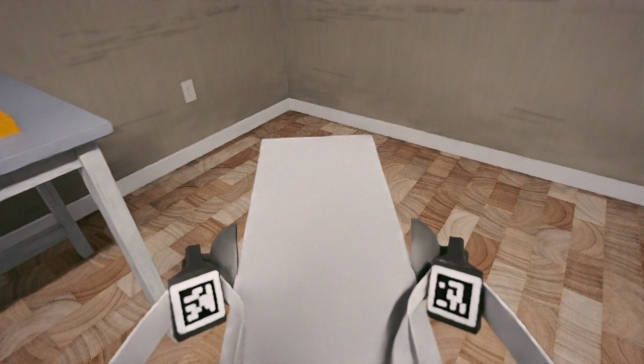

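execute_actions:
  actions:
    - {"r3":{"base":{"translate_m":0.46},"joints":{"arm_m":0.51}}}
  cameras: []

execute_actions:
  actions:
    - {"r3":{"base":{"rotate_rad":0.9},"joints":{"head_pan_rad":-1.5,"head_tilt_rad":-0.6}}}
  cameras: ["r3_wrist_camera","r3_head_camera"]

Scene clock: 181.30 s.
r1.base_odometry: x=+0.000 y=+0.000 heading=+0.000 (m, m, rad; r1's odometry frame)
r1.turned_by_wheels: +0.000 (rad since the last result)
r1.turned_by_imu: +0.002 (rad since the last result)
r1.base_tilt: forward=-1.8 right=+2.0 (deg)
r1.lidar_m: 1.11 1.52 1.60 2.22 2.34 0.95 1.32 1.29 1.08 0.80 0.77 0.80
r1.head_depth_mm: 1008 1006 1004 1002 995 994 993 / 1147 1147 1140 1141 1134 1128 1125 / 1327 1332 1324 1318 1316 1299 1307 / 1585 1526 1532 1536 1520 1513 1513 / 1659 1649 1622 1606 1601 1575 1558 / 1573 1533 1515 1495 1488 1476 1461 / 1499 1471 1451 1447 1426 1416 1401
r1.base_status: not commanded
r1.joint_positions: lift_m=+0.388 arm_m=-0.002 wrist_yaw_rad=+3.008 wrist_pitch_rad=-0.409 wrist_roll_rad=+0.007 gripper_m=+0.037 head_pan_rad=+0.001 head_tilt_rad=+0.000
r1.joint_status: not commanded
r1.motor_effort: left_wheel=-1(0) right_wheel=+0(0) lift_m=+20(19) arm_m=+0(1) wrist_yaw_rad=+0(1) wrist_pitch_rad=+5(5) wrist_roll_rad=+0(0) gripper_m=+0(1) head_pan_rad=+0(0) head_tilt_rad=+1(1) (%)
r1.hand_pose: x=+0.0088 y=+0.0809 z=+0.4031 quat_wxyz=(+0.190, +0.702, +0.097, +0.679) (m; r1's base frame)
r1.wrist_depth_mm: - - - - - - - / - - - - - - - / - - - - - - - / 970 989 966 965 965 961 947 / 783 784 821 789 827 772 773 / 659 647 - 650 - 652 647 / 562 562 - 565 544 559 550
r2.base_odometry: x=+0.262 y=-0.861 heading=+0.615 (m, m, rad; r2's odometry frame)
r2.turned_by_wheels: +0.000 (rad since the last result)
r2.turned_by_imu: +0.001 (rad since the last result)
r2.base_tilt: forward=-1.6 right=+1.4 (deg)
r2.lidar_m: 2.42 2.52 2.22 2.14 2.23 2.41 2.32 1.01 0.75 0.72 0.74 1.02
r2.head_depth_mm: 2913 3035 3285 794 851 - - / 3026 2778 3355 799 889 - - / 1672 2820 3312 805 923 1104 1198 / 3153 3414 3355 812 961 1141 1229 / 687 728 794 814 1002 1206 1231 / 624 697 788 898 1050 1261 1220 / 646 721 810 937 1103 1331 1237
r2.base_status: not commanded
r2.joint_positions: lift_m=+0.900 arm_m=+0.000 wrist_yaw_rad=+0.002 wrist_pitch_rad=-0.421 wrist_roll_rad=+0.003 gripper_m=+0.150 head_pan_rad=-1.293 head_tilt_rad=-0.544
r2.joint_status: not commanded
r2.motor_effort: left_wheel=-5(6) right_wheel=+4(4) lift_m=+46(46) arm_m=-2(1) wrist_yaw_rad=-1(1) wrist_pitch_rad=+7(7) wrist_roll_rad=+1(1) gripper_m=+1(0) head_pan_rad=-4(5) head_tilt_rad=-3(2) (%)
r2.hand_pose: x=-0.0212 y=-0.3693 z=+0.9119 quat_wxyz=(+0.691, +0.148, -0.692, -0.148) (m; r2's base frame)
r2.wrist_depth_mm: 446 554 - - 702 668 - / 499 488 477 466 462 450 442 / 412 381 373 367 365 357 353 / 621 607 597 594 589 573 571 / 690 678 687 678 666 639 644 / 819 - 804 772 755 783 747 / 979 952 938 919 893 877 880
r3.base_odometry: x=+1.820 y=-0.601 heading=-1.493 (m, m, rad; r3's odometry frame)
r3.turned_by_wheels: +0.000 (rad since the last result)
r3.turned_by_imu: +0.000 (rad since the last result)
r3.base_tilt: forward=-0.2 right=+1.5 (deg)
r3.lidar_m: 0.83 2.23 2.20 1.58 1.24 1.22 1.32 1.92 2.56 1.09 1.32 1.30
r3.head_depth_mm: 1396 1486 1603 1479 1008 814 1477 / 1387 1481 1577 1659 1010 807 1476 / 1386 1476 1582 1646 1007 801 1484 / 1378 1467 1574 1633 1008 791 1474 / 1370 1461 1562 1633 1003 790 1482 / 1359 1444 1549 1621 1002 790 1480 / 1351 1439 1536 1598 1007 786 1479
r3.base_status: done
r3.joint_positions: lift_m=+0.905 arm_m=+0.510 wrist_yaw_rad=+0.000 wrist_pitch_rad=-0.440 wrist_roll_rad=-0.018 gripper_m=+0.042 head_pan_rad=-0.707 head_tilt_rad=-0.396
r3.joint_status: all done
r3.motor_effort: left_wheel=-2(3) right_wheel=+5(10) lift_m=+32(32) arm_m=+5(5) wrist_yaw_rad=+0(0) wrist_pitch_rad=+14(14) wrist_roll_rad=+1(1) gripper_m=-20(20) head_pan_rad=+2(2) head_tilt_rad=-2(2) (%)
r3.hand_pose: x=-0.0215 y=-0.8761 z=+0.9125 quat_wxyz=(+0.696, +0.156, -0.684, -0.153) (m; r3's base frame)
r3.wrist_depth_mm: 856 - - - - - - / 898 - - - - - - / 622 607 - - - - - / 485 443 433 191 - - - / 397 378 372 159 169 - - / 333 332 137 137 136 - - / 289 286 125 119 122 - -
pictures: none
No camera images: the call's "cameras" was empty. Leave "cameras" out to get every camera's image.

Scene clock: 183.90 s.
r1.base_odometry: x=+0.000 y=+0.000 heading=+0.000 (m, m, rad; r1's odometry frame)
r1.turned_by_wheels: +0.000 (rad since the last result)
r1.turned_by_imu: +0.001 (rad since the last result)
r1.base_tilt: forward=-1.7 right=+1.9 (deg)
r1.lidar_m: 1.11 1.52 1.60 2.22 2.34 0.95 1.33 1.28 1.08 0.80 0.77 0.80
r1.head_depth_mm: 1008 1002 1001 1001 1000 994 994 / 1145 1145 1143 1138 1139 1135 1128 / 1327 1327 1324 1314 1317 1304 1301 / 1584 1539 1530 1525 1515 1516 1510 / 1651 1645 1625 1613 1591 1579 1566 / 1575 1523 1510 1496 1485 1471 1448 / 1499 1471 1448 1437 1424 1416 1407
r1.base_status: not commanded
r1.joint_positions: lift_m=+0.388 arm_m=-0.002 wrist_yaw_rad=+3.008 wrist_pitch_rad=-0.409 wrist_roll_rad=+0.007 gripper_m=+0.037 head_pan_rad=+0.001 head_tilt_rad=+0.000
r1.joint_status: not commanded
r1.motor_effort: left_wheel=+0(1) right_wheel=+0(0) lift_m=+19(20) arm_m=+0(1) wrist_yaw_rad=+1(0) wrist_pitch_rad=+5(5) wrist_roll_rad=+0(0) gripper_m=+0(0) head_pan_rad=+0(0) head_tilt_rad=+1(2) (%)
r1.hand_pose: x=+0.0088 y=+0.0809 z=+0.4031 quat_wxyz=(+0.190, +0.702, +0.097, +0.679) (m; r1's base frame)
r1.wrist_depth_mm: - - - - - - - / - - - - - - - / - - - - - - - / 996 992 953 966 973 960 949 / 786 786 807 784 817 778 754 / 660 651 - 651 - 647 634 / 566 560 - 559 547 558 553
r2.base_odometry: x=+0.262 y=-0.861 heading=+0.615 (m, m, rad; r2's odometry frame)
r2.turned_by_wheels: +0.000 (rad since the last result)
r2.turned_by_imu: +0.000 (rad since the last result)
r2.base_tilt: forward=-1.7 right=+1.4 (deg)
r2.lidar_m: 2.42 2.52 2.22 2.14 2.23 2.40 2.32 1.01 0.74 0.72 0.75 1.03
r2.head_depth_mm: 2952 3077 3308 794 848 - - / 1662 2499 3307 797 884 - - / 2992 3302 3417 805 920 1104 1202 / 3157 3377 3409 813 962 1141 1222 / 686 729 788 814 1009 1201 1224 / 625 695 785 897 1044 1260 1235 / 647 720 813 934 1099 1343 1234
r2.base_status: not commanded
r2.joint_positions: lift_m=+0.900 arm_m=+0.000 wrist_yaw_rad=+0.002 wrist_pitch_rad=-0.421 wrist_roll_rad=+0.003 gripper_m=+0.150 head_pan_rad=-1.293 head_tilt_rad=-0.544
r2.joint_status: not commanded
r2.motor_effort: left_wheel=-6(5) right_wheel=+4(4) lift_m=+46(46) arm_m=-1(2) wrist_yaw_rad=-2(2) wrist_pitch_rad=+7(7) wrist_roll_rad=+0(1) gripper_m=+1(0) head_pan_rad=-4(5) head_tilt_rad=-4(3) (%)
r2.hand_pose: x=-0.0212 y=-0.3693 z=+0.9119 quat_wxyz=(+0.691, +0.148, -0.692, -0.148) (m; r2's base frame)
r2.wrist_depth_mm: 447 552 - - 704 659 - / 496 484 478 474 460 444 440 / 410 384 372 370 364 357 349 / 615 609 601 584 579 572 570 / 711 661 683 669 659 632 636 / 812 - 788 759 756 774 739 / 984 984 923 913 885 864 889
r3.base_odometry: x=+1.820 y=-0.601 heading=-0.593 (m, m, rad; r3's odometry frame)
r3.turned_by_wheels: +0.900 (rad since the last result)
r3.turned_by_imu: +0.893 (rad since the last result)
r3.base_tilt: forward=-0.2 right=+1.5 (deg)
r3.lidar_m: 2.20 1.81 1.28 1.22 1.26 1.67 2.56 1.09 1.36 1.30 0.83 2.17
r3.head_depth_mm: 1350 1477 - 944 835 1534 1288 / 1357 1465 - 977 844 1532 1289 / 1367 1501 1337 943 845 1533 1288 / 1375 1505 1377 983 842 1529 1292 / 1370 1518 1377 981 845 1532 1288 / 1387 1520 1369 983 842 1526 1287 / 1390 1531 1375 982 858 1525 1289
r3.base_status: done
r3.joint_positions: lift_m=+0.905 arm_m=+0.510 wrist_yaw_rad=+0.001 wrist_pitch_rad=-0.440 wrist_roll_rad=-0.018 gripper_m=+0.042 head_pan_rad=-1.493 head_tilt_rad=-0.593
r3.joint_status: all done
r3.motor_effort: left_wheel=-2(9) right_wheel=+6(14) lift_m=+32(32) arm_m=+5(5) wrist_yaw_rad=+0(1) wrist_pitch_rad=+14(14) wrist_roll_rad=+1(1) gripper_m=-19(19) head_pan_rad=-3(26) head_tilt_rad=-4(17) (%)
r3.hand_pose: x=-0.0213 y=-0.8762 z=+0.9125 quat_wxyz=(+0.696, +0.156, -0.683, -0.153) (m; r3's base frame)
r3.wrist_depth_mm: 743 739 747 763 754 767 773 / 791 797 793 823 833 830 845 / 633 619 604 604 586 569 560 / 485 475 453 190 464 459 446 / 396 389 380 159 169 377 376 / 329 331 138 137 136 318 317 / 289 287 125 119 122 273 274
pictures: r3_head_camera (sideways: a quarter turn clockwise sets it upright), r3_wrist_camera
Images, in order (width x height): r3_head_camera 896x504, r3_wrist_camera 644x364.

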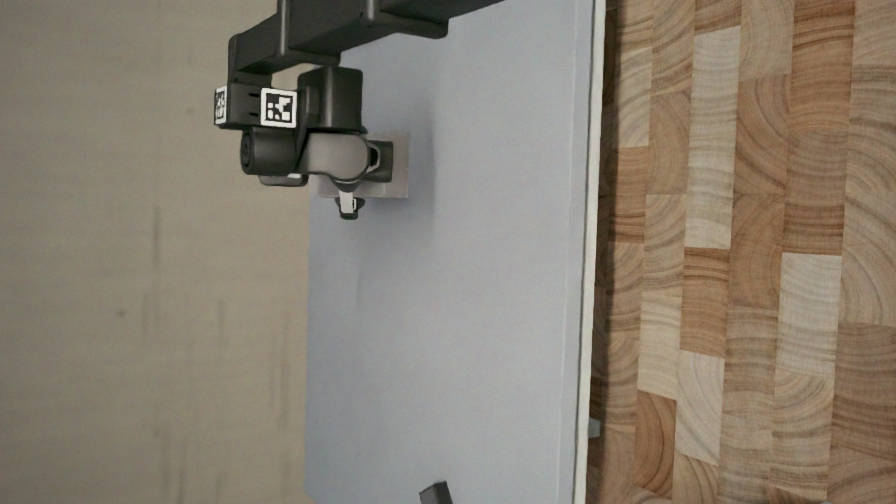

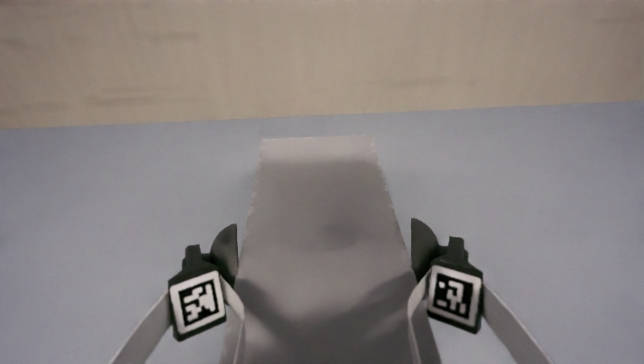

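execute_actions:
  actions:
    - {"r3":{"joints":{"lift_m":0.784}}}
  cameras: ["r3_head_camera"]

Scene clock: 188.60 s.
r1.base_odometry: x=+0.000 y=+0.000 heading=+0.000 (m, m, rad; r1's odometry frame)
r1.turned_by_wheels: +0.000 (rad since the last result)
r1.turned_by_imu: +0.001 (rad since the last result)
r1.base_tilt: forward=-1.7 right=+1.9 (deg)
r1.lidar_m: 1.12 1.52 1.61 2.21 2.34 0.95 1.33 1.28 1.08 0.80 0.77 0.80
r1.head_depth_mm: 1009 1005 998 1000 1001 996 995 / 1142 1143 1140 1144 1132 1129 1122 / 1333 1322 1323 1316 1311 1312 1308 / 1579 1533 1533 1534 1516 1521 1508 / 1653 1644 1634 1609 1591 1582 1564 / 1577 1526 1511 1496 1487 1475 1461 / 1489 1462 1460 1445 1427 1415 1403
r1.base_status: not commanded
r1.joint_positions: lift_m=+0.388 arm_m=-0.002 wrist_yaw_rad=+3.008 wrist_pitch_rad=-0.409 wrist_roll_rad=+0.007 gripper_m=+0.037 head_pan_rad=+0.001 head_tilt_rad=+0.000
r1.joint_status: not commanded
r1.motor_effort: left_wheel=+0(0) right_wheel=+0(0) lift_m=+20(19) arm_m=+0(1) wrist_yaw_rad=+0(1) wrist_pitch_rad=+5(5) wrist_roll_rad=-1(0) gripper_m=+0(0) head_pan_rad=+0(0) head_tilt_rad=+2(1) (%)
r1.hand_pose: x=+0.0088 y=+0.0809 z=+0.4031 quat_wxyz=(+0.190, +0.702, +0.097, +0.679) (m; r1's base frame)
r1.wrist_depth_mm: - - - - - - - / - - - - - - - / - - - - - - - / 982 983 971 960 972 970 948 / 779 783 811 794 819 774 764 / 658 658 - 641 - 642 652 / 558 566 - 564 542 555 555
r2.base_odometry: x=+0.262 y=-0.861 heading=+0.615 (m, m, rad; r2's odometry frame)
r2.turned_by_wheels: +0.000 (rad since the last result)
r2.turned_by_imu: +0.000 (rad since the last result)
r2.base_tilt: forward=-1.6 right=+1.3 (deg)
r2.lidar_m: 2.42 2.52 2.21 2.14 2.22 2.40 2.32 1.01 0.74 0.72 0.75 1.03
r2.head_depth_mm: 2945 3104 3201 795 850 - - / 2941 1811 3296 798 883 - - / 3062 3213 3442 805 922 1098 1196 / 3170 3351 3275 814 959 1131 1220 / 688 732 788 817 1003 1192 1226 / 626 699 784 898 1054 1270 1228 / 644 718 812 937 1099 1336 1226
r2.base_status: not commanded
r2.joint_positions: lift_m=+0.900 arm_m=+0.000 wrist_yaw_rad=+0.002 wrist_pitch_rad=-0.421 wrist_roll_rad=+0.003 gripper_m=+0.150 head_pan_rad=-1.293 head_tilt_rad=-0.544
r2.joint_status: not commanded
r2.motor_effort: left_wheel=-5(6) right_wheel=+5(4) lift_m=+46(46) arm_m=-1(2) wrist_yaw_rad=-1(1) wrist_pitch_rad=+7(7) wrist_roll_rad=+0(0) gripper_m=+0(0) head_pan_rad=-4(5) head_tilt_rad=-3(3) (%)
r2.hand_pose: x=-0.0212 y=-0.3693 z=+0.9119 quat_wxyz=(+0.691, +0.148, -0.692, -0.148) (m; r2's base frame)
r2.wrist_depth_mm: 449 554 - - 704 685 - / 502 496 485 469 463 448 435 / 415 380 372 368 365 357 352 / 610 604 599 609 581 584 563 / 689 670 687 660 654 635 639 / 800 - 789 761 763 772 736 / 965 977 920 900 904 883 887
r3.base_odometry: x=+1.820 y=-0.601 heading=-0.593 (m, m, rad; r3's odometry frame)
r3.turned_by_wheels: +0.000 (rad since the last result)
r3.turned_by_imu: +0.001 (rad since the last result)
r3.base_tilt: forward=-0.2 right=+1.6 (deg)
r3.lidar_m: 2.20 1.81 1.28 1.22 1.25 1.68 2.56 1.09 1.37 1.30 0.83 2.19
r3.head_depth_mm: 1346 1482 1373 1047 - 1517 1258 / 1355 1494 1584 910 841 1526 1286 / 1365 1498 1373 910 846 1528 1289 / 1368 1513 1372 984 845 1528 1287 / 1387 1511 1382 984 843 1534 1288 / 1391 1524 1375 980 846 1533 1287 / 1399 1533 1371 981 860 1535 1289
r3.base_status: not commanded
r3.joint_positions: lift_m=+0.784 arm_m=+0.510 wrist_yaw_rad=+0.001 wrist_pitch_rad=-0.441 wrist_roll_rad=-0.018 gripper_m=+0.042 head_pan_rad=-1.493 head_tilt_rad=-0.593
r3.joint_status: all done
r3.motor_effort: left_wheel=-2(2) right_wheel=+5(5) lift_m=+26(27) arm_m=+5(5) wrist_yaw_rad=-1(1) wrist_pitch_rad=+14(14) wrist_roll_rad=+1(2) gripper_m=-20(20) head_pan_rad=-2(3) head_tilt_rad=-3(4) (%)
r3.hand_pose: x=-0.0213 y=-0.8761 z=+0.7916 quat_wxyz=(+0.696, +0.157, -0.683, -0.153) (m; r3's base frame)
r3.wrist_depth_mm: 725 731 740 743 754 746 779 / 501 479 473 461 452 448 432 / 353 346 340 339 328 326 319 / 271 269 254 191 256 254 251 / 221 219 213 158 169 210 208 / 187 186 137 136 136 178 177 / 161 159 125 120 122 154 154
pictures: r3_head_camera (sideways: a quarter turn clockwise sets it upright)
Images, in order (width x height): r3_head_camera 896x504.

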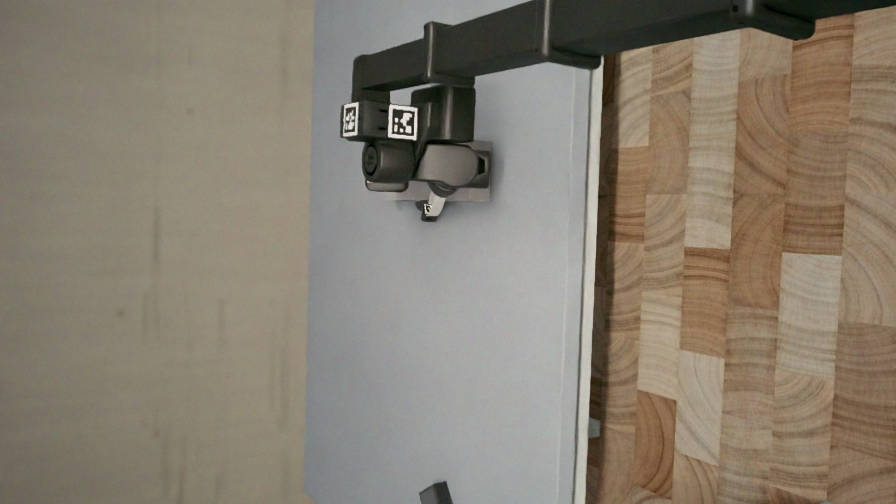

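execute_actions:
  actions:
    - {"r3":{"joints":{"lift_m":0.775}}}
  cameras: []

execute_actions:
  actions:
    - {"r3":{"joints":{"gripper_m":0.15}}}
  cameras: []

execute_actions:
  actions:
    - {"r3":{"joints":{"arm_m":0.12,"lift_m":0.83}}}
  cameras: ["r3_head_camera"]

Scene clock: 192.80 s.
r1.base_odometry: x=+0.000 y=+0.000 heading=+0.000 (m, m, rad; r1's odometry frame)
r1.turned_by_wheels: +0.000 (rad since the last result)
r1.turned_by_imu: +0.001 (rad since the last result)
r1.base_tilt: forward=-1.8 right=+1.9 (deg)
r1.lidar_m: 1.11 1.52 1.60 2.23 2.34 0.95 1.32 1.28 1.08 0.80 0.77 0.81
r1.head_depth_mm: 1004 1002 1002 999 995 994 993 / 1146 1143 1142 1142 1138 1134 1125 / 1329 1322 1322 1316 1313 1309 1303 / 1577 1540 1537 1530 1520 1504 1502 / 1658 1654 1624 1616 1597 1580 1567 / 1573 1529 1509 1491 1482 1467 1461 / 1498 1458 1454 1446 1427 1414 1401
r1.base_status: not commanded
r1.joint_positions: lift_m=+0.388 arm_m=-0.002 wrist_yaw_rad=+3.008 wrist_pitch_rad=-0.409 wrist_roll_rad=+0.007 gripper_m=+0.037 head_pan_rad=+0.001 head_tilt_rad=+0.000
r1.joint_status: not commanded
r1.motor_effort: left_wheel=-1(0) right_wheel=+0(0) lift_m=+20(20) arm_m=-1(0) wrist_yaw_rad=+2(1) wrist_pitch_rad=+5(5) wrist_roll_rad=+0(1) gripper_m=+0(1) head_pan_rad=+0(0) head_tilt_rad=+1(2) (%)
r1.hand_pose: x=+0.0088 y=+0.0809 z=+0.4031 quat_wxyz=(+0.190, +0.702, +0.097, +0.679) (m; r1's base frame)
r1.wrist_depth_mm: - - - - - - - / - - - - - - - / - - - - - - - / 976 968 959 954 974 958 952 / 790 785 813 786 804 766 773 / 650 660 - 653 - 656 643 / 559 566 - 567 547 561 560
r2.base_odometry: x=+0.262 y=-0.861 heading=+0.615 (m, m, rad; r2's odometry frame)
r2.turned_by_wheels: +0.000 (rad since the last result)
r2.turned_by_imu: +0.000 (rad since the last result)
r2.base_tilt: forward=-1.7 right=+1.3 (deg)
r2.lidar_m: 2.42 2.51 2.22 2.14 2.23 2.41 2.32 1.01 0.75 0.72 0.75 1.02
r2.head_depth_mm: 2907 3062 3316 799 850 - - / 2976 1810 3320 800 886 - - / 3028 3231 3417 805 916 1099 1193 / 3150 3308 3311 805 962 1141 1218 / 689 730 791 817 1007 1195 1219 / 627 694 784 898 1053 1269 1233 / 647 722 815 939 1101 1331 1236
r2.base_status: not commanded
r2.joint_positions: lift_m=+0.900 arm_m=+0.000 wrist_yaw_rad=+0.002 wrist_pitch_rad=-0.421 wrist_roll_rad=+0.003 gripper_m=+0.150 head_pan_rad=-1.293 head_tilt_rad=-0.544
r2.joint_status: not commanded
r2.motor_effort: left_wheel=-5(6) right_wheel=+4(4) lift_m=+46(46) arm_m=-2(1) wrist_yaw_rad=-2(2) wrist_pitch_rad=+7(7) wrist_roll_rad=+1(1) gripper_m=+1(0) head_pan_rad=-4(4) head_tilt_rad=-3(3) (%)
r2.hand_pose: x=-0.0212 y=-0.3693 z=+0.9119 quat_wxyz=(+0.691, +0.148, -0.692, -0.148) (m; r2's base frame)
r2.wrist_depth_mm: 451 548 - - 692 672 - / 499 484 482 470 462 447 438 / 413 381 376 370 363 355 350 / 617 615 600 597 591 570 566 / 706 679 690 666 661 650 650 / 819 - 792 785 752 765 738 / 969 982 945 932 915 874 898
r3.base_odometry: x=+1.820 y=-0.601 heading=-0.593 (m, m, rad; r3's odometry frame)
r3.turned_by_wheels: +0.000 (rad since the last result)
r3.turned_by_imu: +0.000 (rad since the last result)
r3.base_tilt: forward=-0.2 right=+1.6 (deg)
r3.lidar_m: 2.20 1.81 1.28 1.22 1.26 1.67 2.55 1.09 1.37 1.30 0.83 2.17
r3.head_depth_mm: 1356 1481 1370 1026 - 1490 1264 / 1355 1498 1569 910 839 1524 1287 / 1364 1507 1378 908 846 1523 1289 / 1372 1511 1378 981 843 1523 1287 / 1378 1519 1373 982 846 1525 1288 / 1387 1529 1382 986 847 1518 1292 / 1388 1532 1376 985 863 1531 1290
r3.base_status: not commanded
r3.joint_positions: lift_m=+0.775 arm_m=+0.510 wrist_yaw_rad=+0.001 wrist_pitch_rad=-0.427 wrist_roll_rad=-0.018 gripper_m=+0.042 head_pan_rad=-1.493 head_tilt_rad=-0.593
r3.joint_status: all done
r3.motor_effort: left_wheel=-2(2) right_wheel=+5(5) lift_m=+23(26) arm_m=+5(5) wrist_yaw_rad=+0(1) wrist_pitch_rad=+10(15) wrist_roll_rad=+1(1) gripper_m=-20(20) head_pan_rad=-2(3) head_tilt_rad=-3(2) (%)
r3.hand_pose: x=-0.0213 y=-0.8778 z=+0.7857 quat_wxyz=(+0.697, +0.152, -0.684, -0.149) (m; r3's base frame)
r3.wrist_depth_mm: 721 726 735 749 764 765 763 / 508 491 475 468 455 444 441 / 348 342 337 330 322 323 316 / 269 263 258 200 250 248 247 / 215 212 208 162 197 203 202 / 181 179 138 136 136 173 171 / 156 153 124 118 120 148 148
pictures: none
No camera images: the call's "cameras" was empty. Leave "cameras" out to get every camera's image.

Scene clock: 194.37 s.
r1.base_odometry: x=+0.000 y=+0.000 heading=+0.000 (m, m, rad; r1's odometry frame)
r1.turned_by_wheels: +0.000 (rad since the last result)
r1.turned_by_imu: +0.000 (rad since the last result)
r1.base_tilt: forward=-1.8 right=+2.0 (deg)
r1.lidar_m: 1.11 1.52 1.60 2.22 2.34 0.95 1.32 1.29 1.08 0.80 0.77 0.80
r1.head_depth_mm: 1005 1007 1005 1000 997 999 994 / 1149 1147 1141 1137 1130 1128 1128 / 1327 1327 1318 1322 1306 1312 1300 / 1578 1533 1532 1518 1524 1514 1514 / 1654 1649 1630 1622 1594 1584 1572 / 1575 1540 1517 1499 1487 1472 1458 / 1500 1458 1459 1434 1423 1412 1399
r1.base_status: not commanded
r1.joint_positions: lift_m=+0.388 arm_m=-0.002 wrist_yaw_rad=+3.008 wrist_pitch_rad=-0.409 wrist_roll_rad=+0.007 gripper_m=+0.037 head_pan_rad=+0.001 head_tilt_rad=+0.000
r1.joint_status: not commanded
r1.motor_effort: left_wheel=+0(1) right_wheel=+0(0) lift_m=+20(19) arm_m=+0(1) wrist_yaw_rad=+0(1) wrist_pitch_rad=+5(5) wrist_roll_rad=+0(0) gripper_m=+0(0) head_pan_rad=+0(0) head_tilt_rad=+2(2) (%)
r1.hand_pose: x=+0.0088 y=+0.0809 z=+0.4031 quat_wxyz=(+0.190, +0.702, +0.097, +0.679) (m; r1's base frame)
r1.wrist_depth_mm: - - - - - - - / - - - - - - - / - - - - - - - / 968 986 983 980 943 949 947 / 779 780 817 786 818 772 774 / 658 654 - 661 - 645 638 / 565 562 - 557 549 551 551
r2.base_odometry: x=+0.262 y=-0.861 heading=+0.615 (m, m, rad; r2's odometry frame)
r2.turned_by_wheels: +0.000 (rad since the last result)
r2.turned_by_imu: +0.000 (rad since the last result)
r2.base_tilt: forward=-1.6 right=+1.3 (deg)
r2.lidar_m: 2.42 2.52 2.21 2.14 2.23 2.41 2.32 1.01 0.74 0.72 0.75 1.03
r2.head_depth_mm: 2938 3101 3250 793 851 - - / 2927 1810 3264 799 888 - - / 3095 3228 3392 803 919 1101 1196 / 3121 3379 3370 814 959 1138 1219 / 688 729 790 817 1010 1195 1216 / 625 696 783 894 1051 1272 1231 / 644 720 818 937 1098 1339 1233
r2.base_status: not commanded
r2.joint_positions: lift_m=+0.900 arm_m=+0.000 wrist_yaw_rad=+0.002 wrist_pitch_rad=-0.421 wrist_roll_rad=+0.003 gripper_m=+0.150 head_pan_rad=-1.293 head_tilt_rad=-0.544
r2.joint_status: not commanded
r2.motor_effort: left_wheel=-6(5) right_wheel=+5(5) lift_m=+46(46) arm_m=-2(1) wrist_yaw_rad=-2(1) wrist_pitch_rad=+7(7) wrist_roll_rad=+0(0) gripper_m=+0(0) head_pan_rad=-3(3) head_tilt_rad=-3(3) (%)
r2.hand_pose: x=-0.0212 y=-0.3693 z=+0.9119 quat_wxyz=(+0.691, +0.148, -0.692, -0.148) (m; r2's base frame)
r2.wrist_depth_mm: 453 548 - - 704 679 - / 510 491 481 475 460 454 440 / 408 379 374 368 364 355 352 / 615 609 599 599 584 589 566 / 695 677 663 664 673 634 647 / 819 - 771 773 770 764 755 / 969 979 909 923 911 869 904
r3.base_odometry: x=+1.820 y=-0.601 heading=-0.593 (m, m, rad; r3's odometry frame)
r3.turned_by_wheels: +0.000 (rad since the last result)
r3.turned_by_imu: +0.000 (rad since the last result)
r3.base_tilt: forward=-0.3 right=+1.5 (deg)
r3.lidar_m: 2.20 1.81 1.28 1.22 1.25 1.67 2.55 1.09 1.37 1.30 0.83 2.18
r3.head_depth_mm: 1350 1486 1375 1026 - 1489 1260 / 1362 1487 1571 908 841 1527 1294 / 1365 1494 1374 908 847 1528 1294 / 1364 1505 1381 983 843 1530 1291 / 1378 1513 1374 983 844 1531 1282 / 1389 1524 1373 981 846 1522 1291 / 1400 1537 1375 982 861 1538 1292
r3.base_status: not commanded
r3.joint_positions: lift_m=+0.775 arm_m=+0.510 wrist_yaw_rad=+0.001 wrist_pitch_rad=-0.420 wrist_roll_rad=-0.018 gripper_m=+0.150 head_pan_rad=-1.493 head_tilt_rad=-0.593
r3.joint_status: all done
r3.motor_effort: left_wheel=-2(2) right_wheel=+5(5) lift_m=+24(24) arm_m=+5(5) wrist_yaw_rad=-1(1) wrist_pitch_rad=+7(10) wrist_roll_rad=+1(1) gripper_m=+0(89) head_pan_rad=-2(2) head_tilt_rad=-4(3) (%)
r3.hand_pose: x=-0.0213 y=-0.8788 z=+0.7873 quat_wxyz=(+0.698, +0.149, -0.685, -0.146) (m; r3's base frame)
r3.wrist_depth_mm: 721 736 740 762 767 770 765 / 527 504 500 486 475 454 453 / 356 351 342 337 329 326 320 / 272 266 263 203 254 253 250 / 217 220 205 164 202 213 204 / 183 - 169 138 147 - 173 / - 152 127 120 122 147 149
pictures: none
No camera images: the call's "cameras" was empty. Leave "cameras" out to get every camera's image.

Scene clock: 198.43 s.
r1.base_odometry: x=+0.000 y=+0.000 heading=+0.000 (m, m, rad; r1's odometry frame)
r1.turned_by_wheels: +0.000 (rad since the last result)
r1.turned_by_imu: +0.001 (rad since the last result)
r1.base_tilt: forward=-1.8 right=+1.9 (deg)
r1.lidar_m: 1.11 1.52 1.61 2.22 2.34 0.95 1.32 1.29 1.08 0.80 0.77 0.80
r1.head_depth_mm: 1007 1005 1006 1002 999 994 991 / 1143 1145 1141 1138 1136 1131 1130 / 1336 1327 1328 1315 1313 1305 1307 / 1589 1529 1527 1533 1524 1516 1509 / 1651 1631 1624 1610 1589 1588 1562 / 1579 1531 1520 1501 1487 1484 1457 / 1491 1462 1451 1446 1420 1408 1397
r1.base_status: not commanded
r1.joint_positions: lift_m=+0.388 arm_m=-0.002 wrist_yaw_rad=+3.008 wrist_pitch_rad=-0.409 wrist_roll_rad=+0.007 gripper_m=+0.037 head_pan_rad=+0.001 head_tilt_rad=+0.000
r1.joint_status: not commanded
r1.motor_effort: left_wheel=+0(0) right_wheel=+0(1) lift_m=+20(20) arm_m=+0(1) wrist_yaw_rad=+1(2) wrist_pitch_rad=+5(5) wrist_roll_rad=+0(0) gripper_m=+0(0) head_pan_rad=+0(0) head_tilt_rad=+2(2) (%)
r1.hand_pose: x=+0.0088 y=+0.0809 z=+0.4031 quat_wxyz=(+0.190, +0.702, +0.097, +0.679) (m; r1's base frame)
r1.wrist_depth_mm: - - - - - - - / - - - - - - - / - - - - - - - / 990 989 980 962 954 950 979 / 799 791 804 768 804 772 768 / 652 656 - 655 - 648 654 / 558 556 - 563 543 554 557
r2.base_odometry: x=+0.262 y=-0.861 heading=+0.615 (m, m, rad; r2's odometry frame)
r2.turned_by_wheels: +0.000 (rad since the last result)
r2.turned_by_imu: +0.000 (rad since the last result)
r2.base_tilt: forward=-1.6 right=+1.3 (deg)
r2.lidar_m: 2.42 2.52 2.21 2.14 2.22 2.41 2.32 1.01 0.74 0.72 0.75 1.03
r2.head_depth_mm: 2933 3090 3261 794 854 - - / 2922 2109 3309 800 887 - - / 3036 3325 3438 806 918 1100 1202 / 3168 3381 3430 812 963 1129 1220 / 689 729 790 817 998 1195 1226 / 623 697 784 898 1051 1262 1234 / 647 721 816 937 1103 1332 1233
r2.base_status: not commanded
r2.joint_positions: lift_m=+0.900 arm_m=+0.000 wrist_yaw_rad=+0.002 wrist_pitch_rad=-0.421 wrist_roll_rad=+0.003 gripper_m=+0.150 head_pan_rad=-1.293 head_tilt_rad=-0.544
r2.joint_status: not commanded
r2.motor_effort: left_wheel=-5(5) right_wheel=+4(4) lift_m=+46(46) arm_m=-2(2) wrist_yaw_rad=-2(2) wrist_pitch_rad=+7(7) wrist_roll_rad=+0(1) gripper_m=+0(0) head_pan_rad=-3(4) head_tilt_rad=-3(3) (%)
r2.hand_pose: x=-0.0212 y=-0.3693 z=+0.9119 quat_wxyz=(+0.691, +0.148, -0.692, -0.148) (m; r2's base frame)
r2.wrist_depth_mm: 451 558 - - 702 677 - / 499 489 482 473 457 449 439 / 414 381 376 370 362 355 351 / 614 609 599 596 594 566 563 / 703 683 694 667 671 644 637 / 820 - 783 776 766 755 735 / 973 982 918 920 900 892 885
r3.base_odometry: x=+1.820 y=-0.601 heading=-0.593 (m, m, rad; r3's odometry frame)
r3.turned_by_wheels: +0.000 (rad since the last result)
r3.turned_by_imu: +0.000 (rad since the last result)
r3.base_tilt: forward=-0.3 right=+1.6 (deg)
r3.lidar_m: 2.20 1.80 1.28 1.22 1.25 1.67 2.56 1.09 1.36 1.30 0.83 2.18
r3.head_depth_mm: 1356 1485 1374 982 815 - - / 1367 1501 1373 980 814 - 1221 / 1361 1491 1373 923 816 - 1235 / 1379 1510 1371 982 817 1526 1294 / 1380 1515 1366 985 841 1534 1292 / 1393 1524 1377 982 845 1527 1290 / 1388 1532 1370 981 861 1542 1288
r3.base_status: not commanded
r3.joint_positions: lift_m=+0.830 arm_m=+0.120 wrist_yaw_rad=+0.000 wrist_pitch_rad=-0.419 wrist_roll_rad=-0.018 gripper_m=+0.150 head_pan_rad=-1.493 head_tilt_rad=-0.593
r3.joint_status: all done
r3.motor_effort: left_wheel=-2(2) right_wheel=+5(4) lift_m=+30(31) arm_m=-3(6) wrist_yaw_rad=+0(0) wrist_pitch_rad=+7(7) wrist_roll_rad=+1(1) gripper_m=+0(0) head_pan_rad=-2(2) head_tilt_rad=-2(2) (%)
r3.hand_pose: x=-0.0215 y=-0.4896 z=+0.8424 quat_wxyz=(+0.698, +0.149, -0.685, -0.146) (m; r3's base frame)
r3.wrist_depth_mm: - - - - - - - / 787 708 689 668 658 645 609 / 488 490 474 440 454 451 442 / 377 373 360 358 349 353 347 / 318 322 327 384 392 386 - / - - - - - - - / - - - - - 958 964
pictures: r3_head_camera (sideways: a quarter turn clockwise sets it upright)
Images, in order (width x height): r3_head_camera 896x504.

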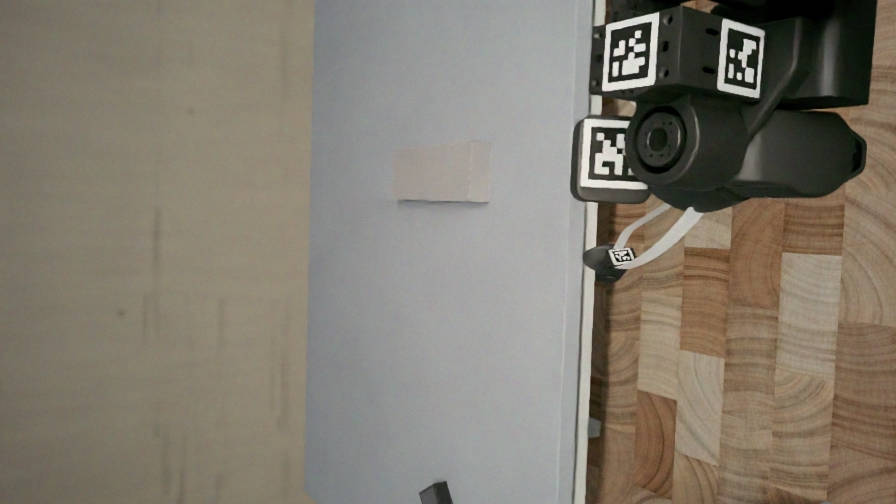

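finished_scene:
  scene: 2

The scene is finished: the task was done.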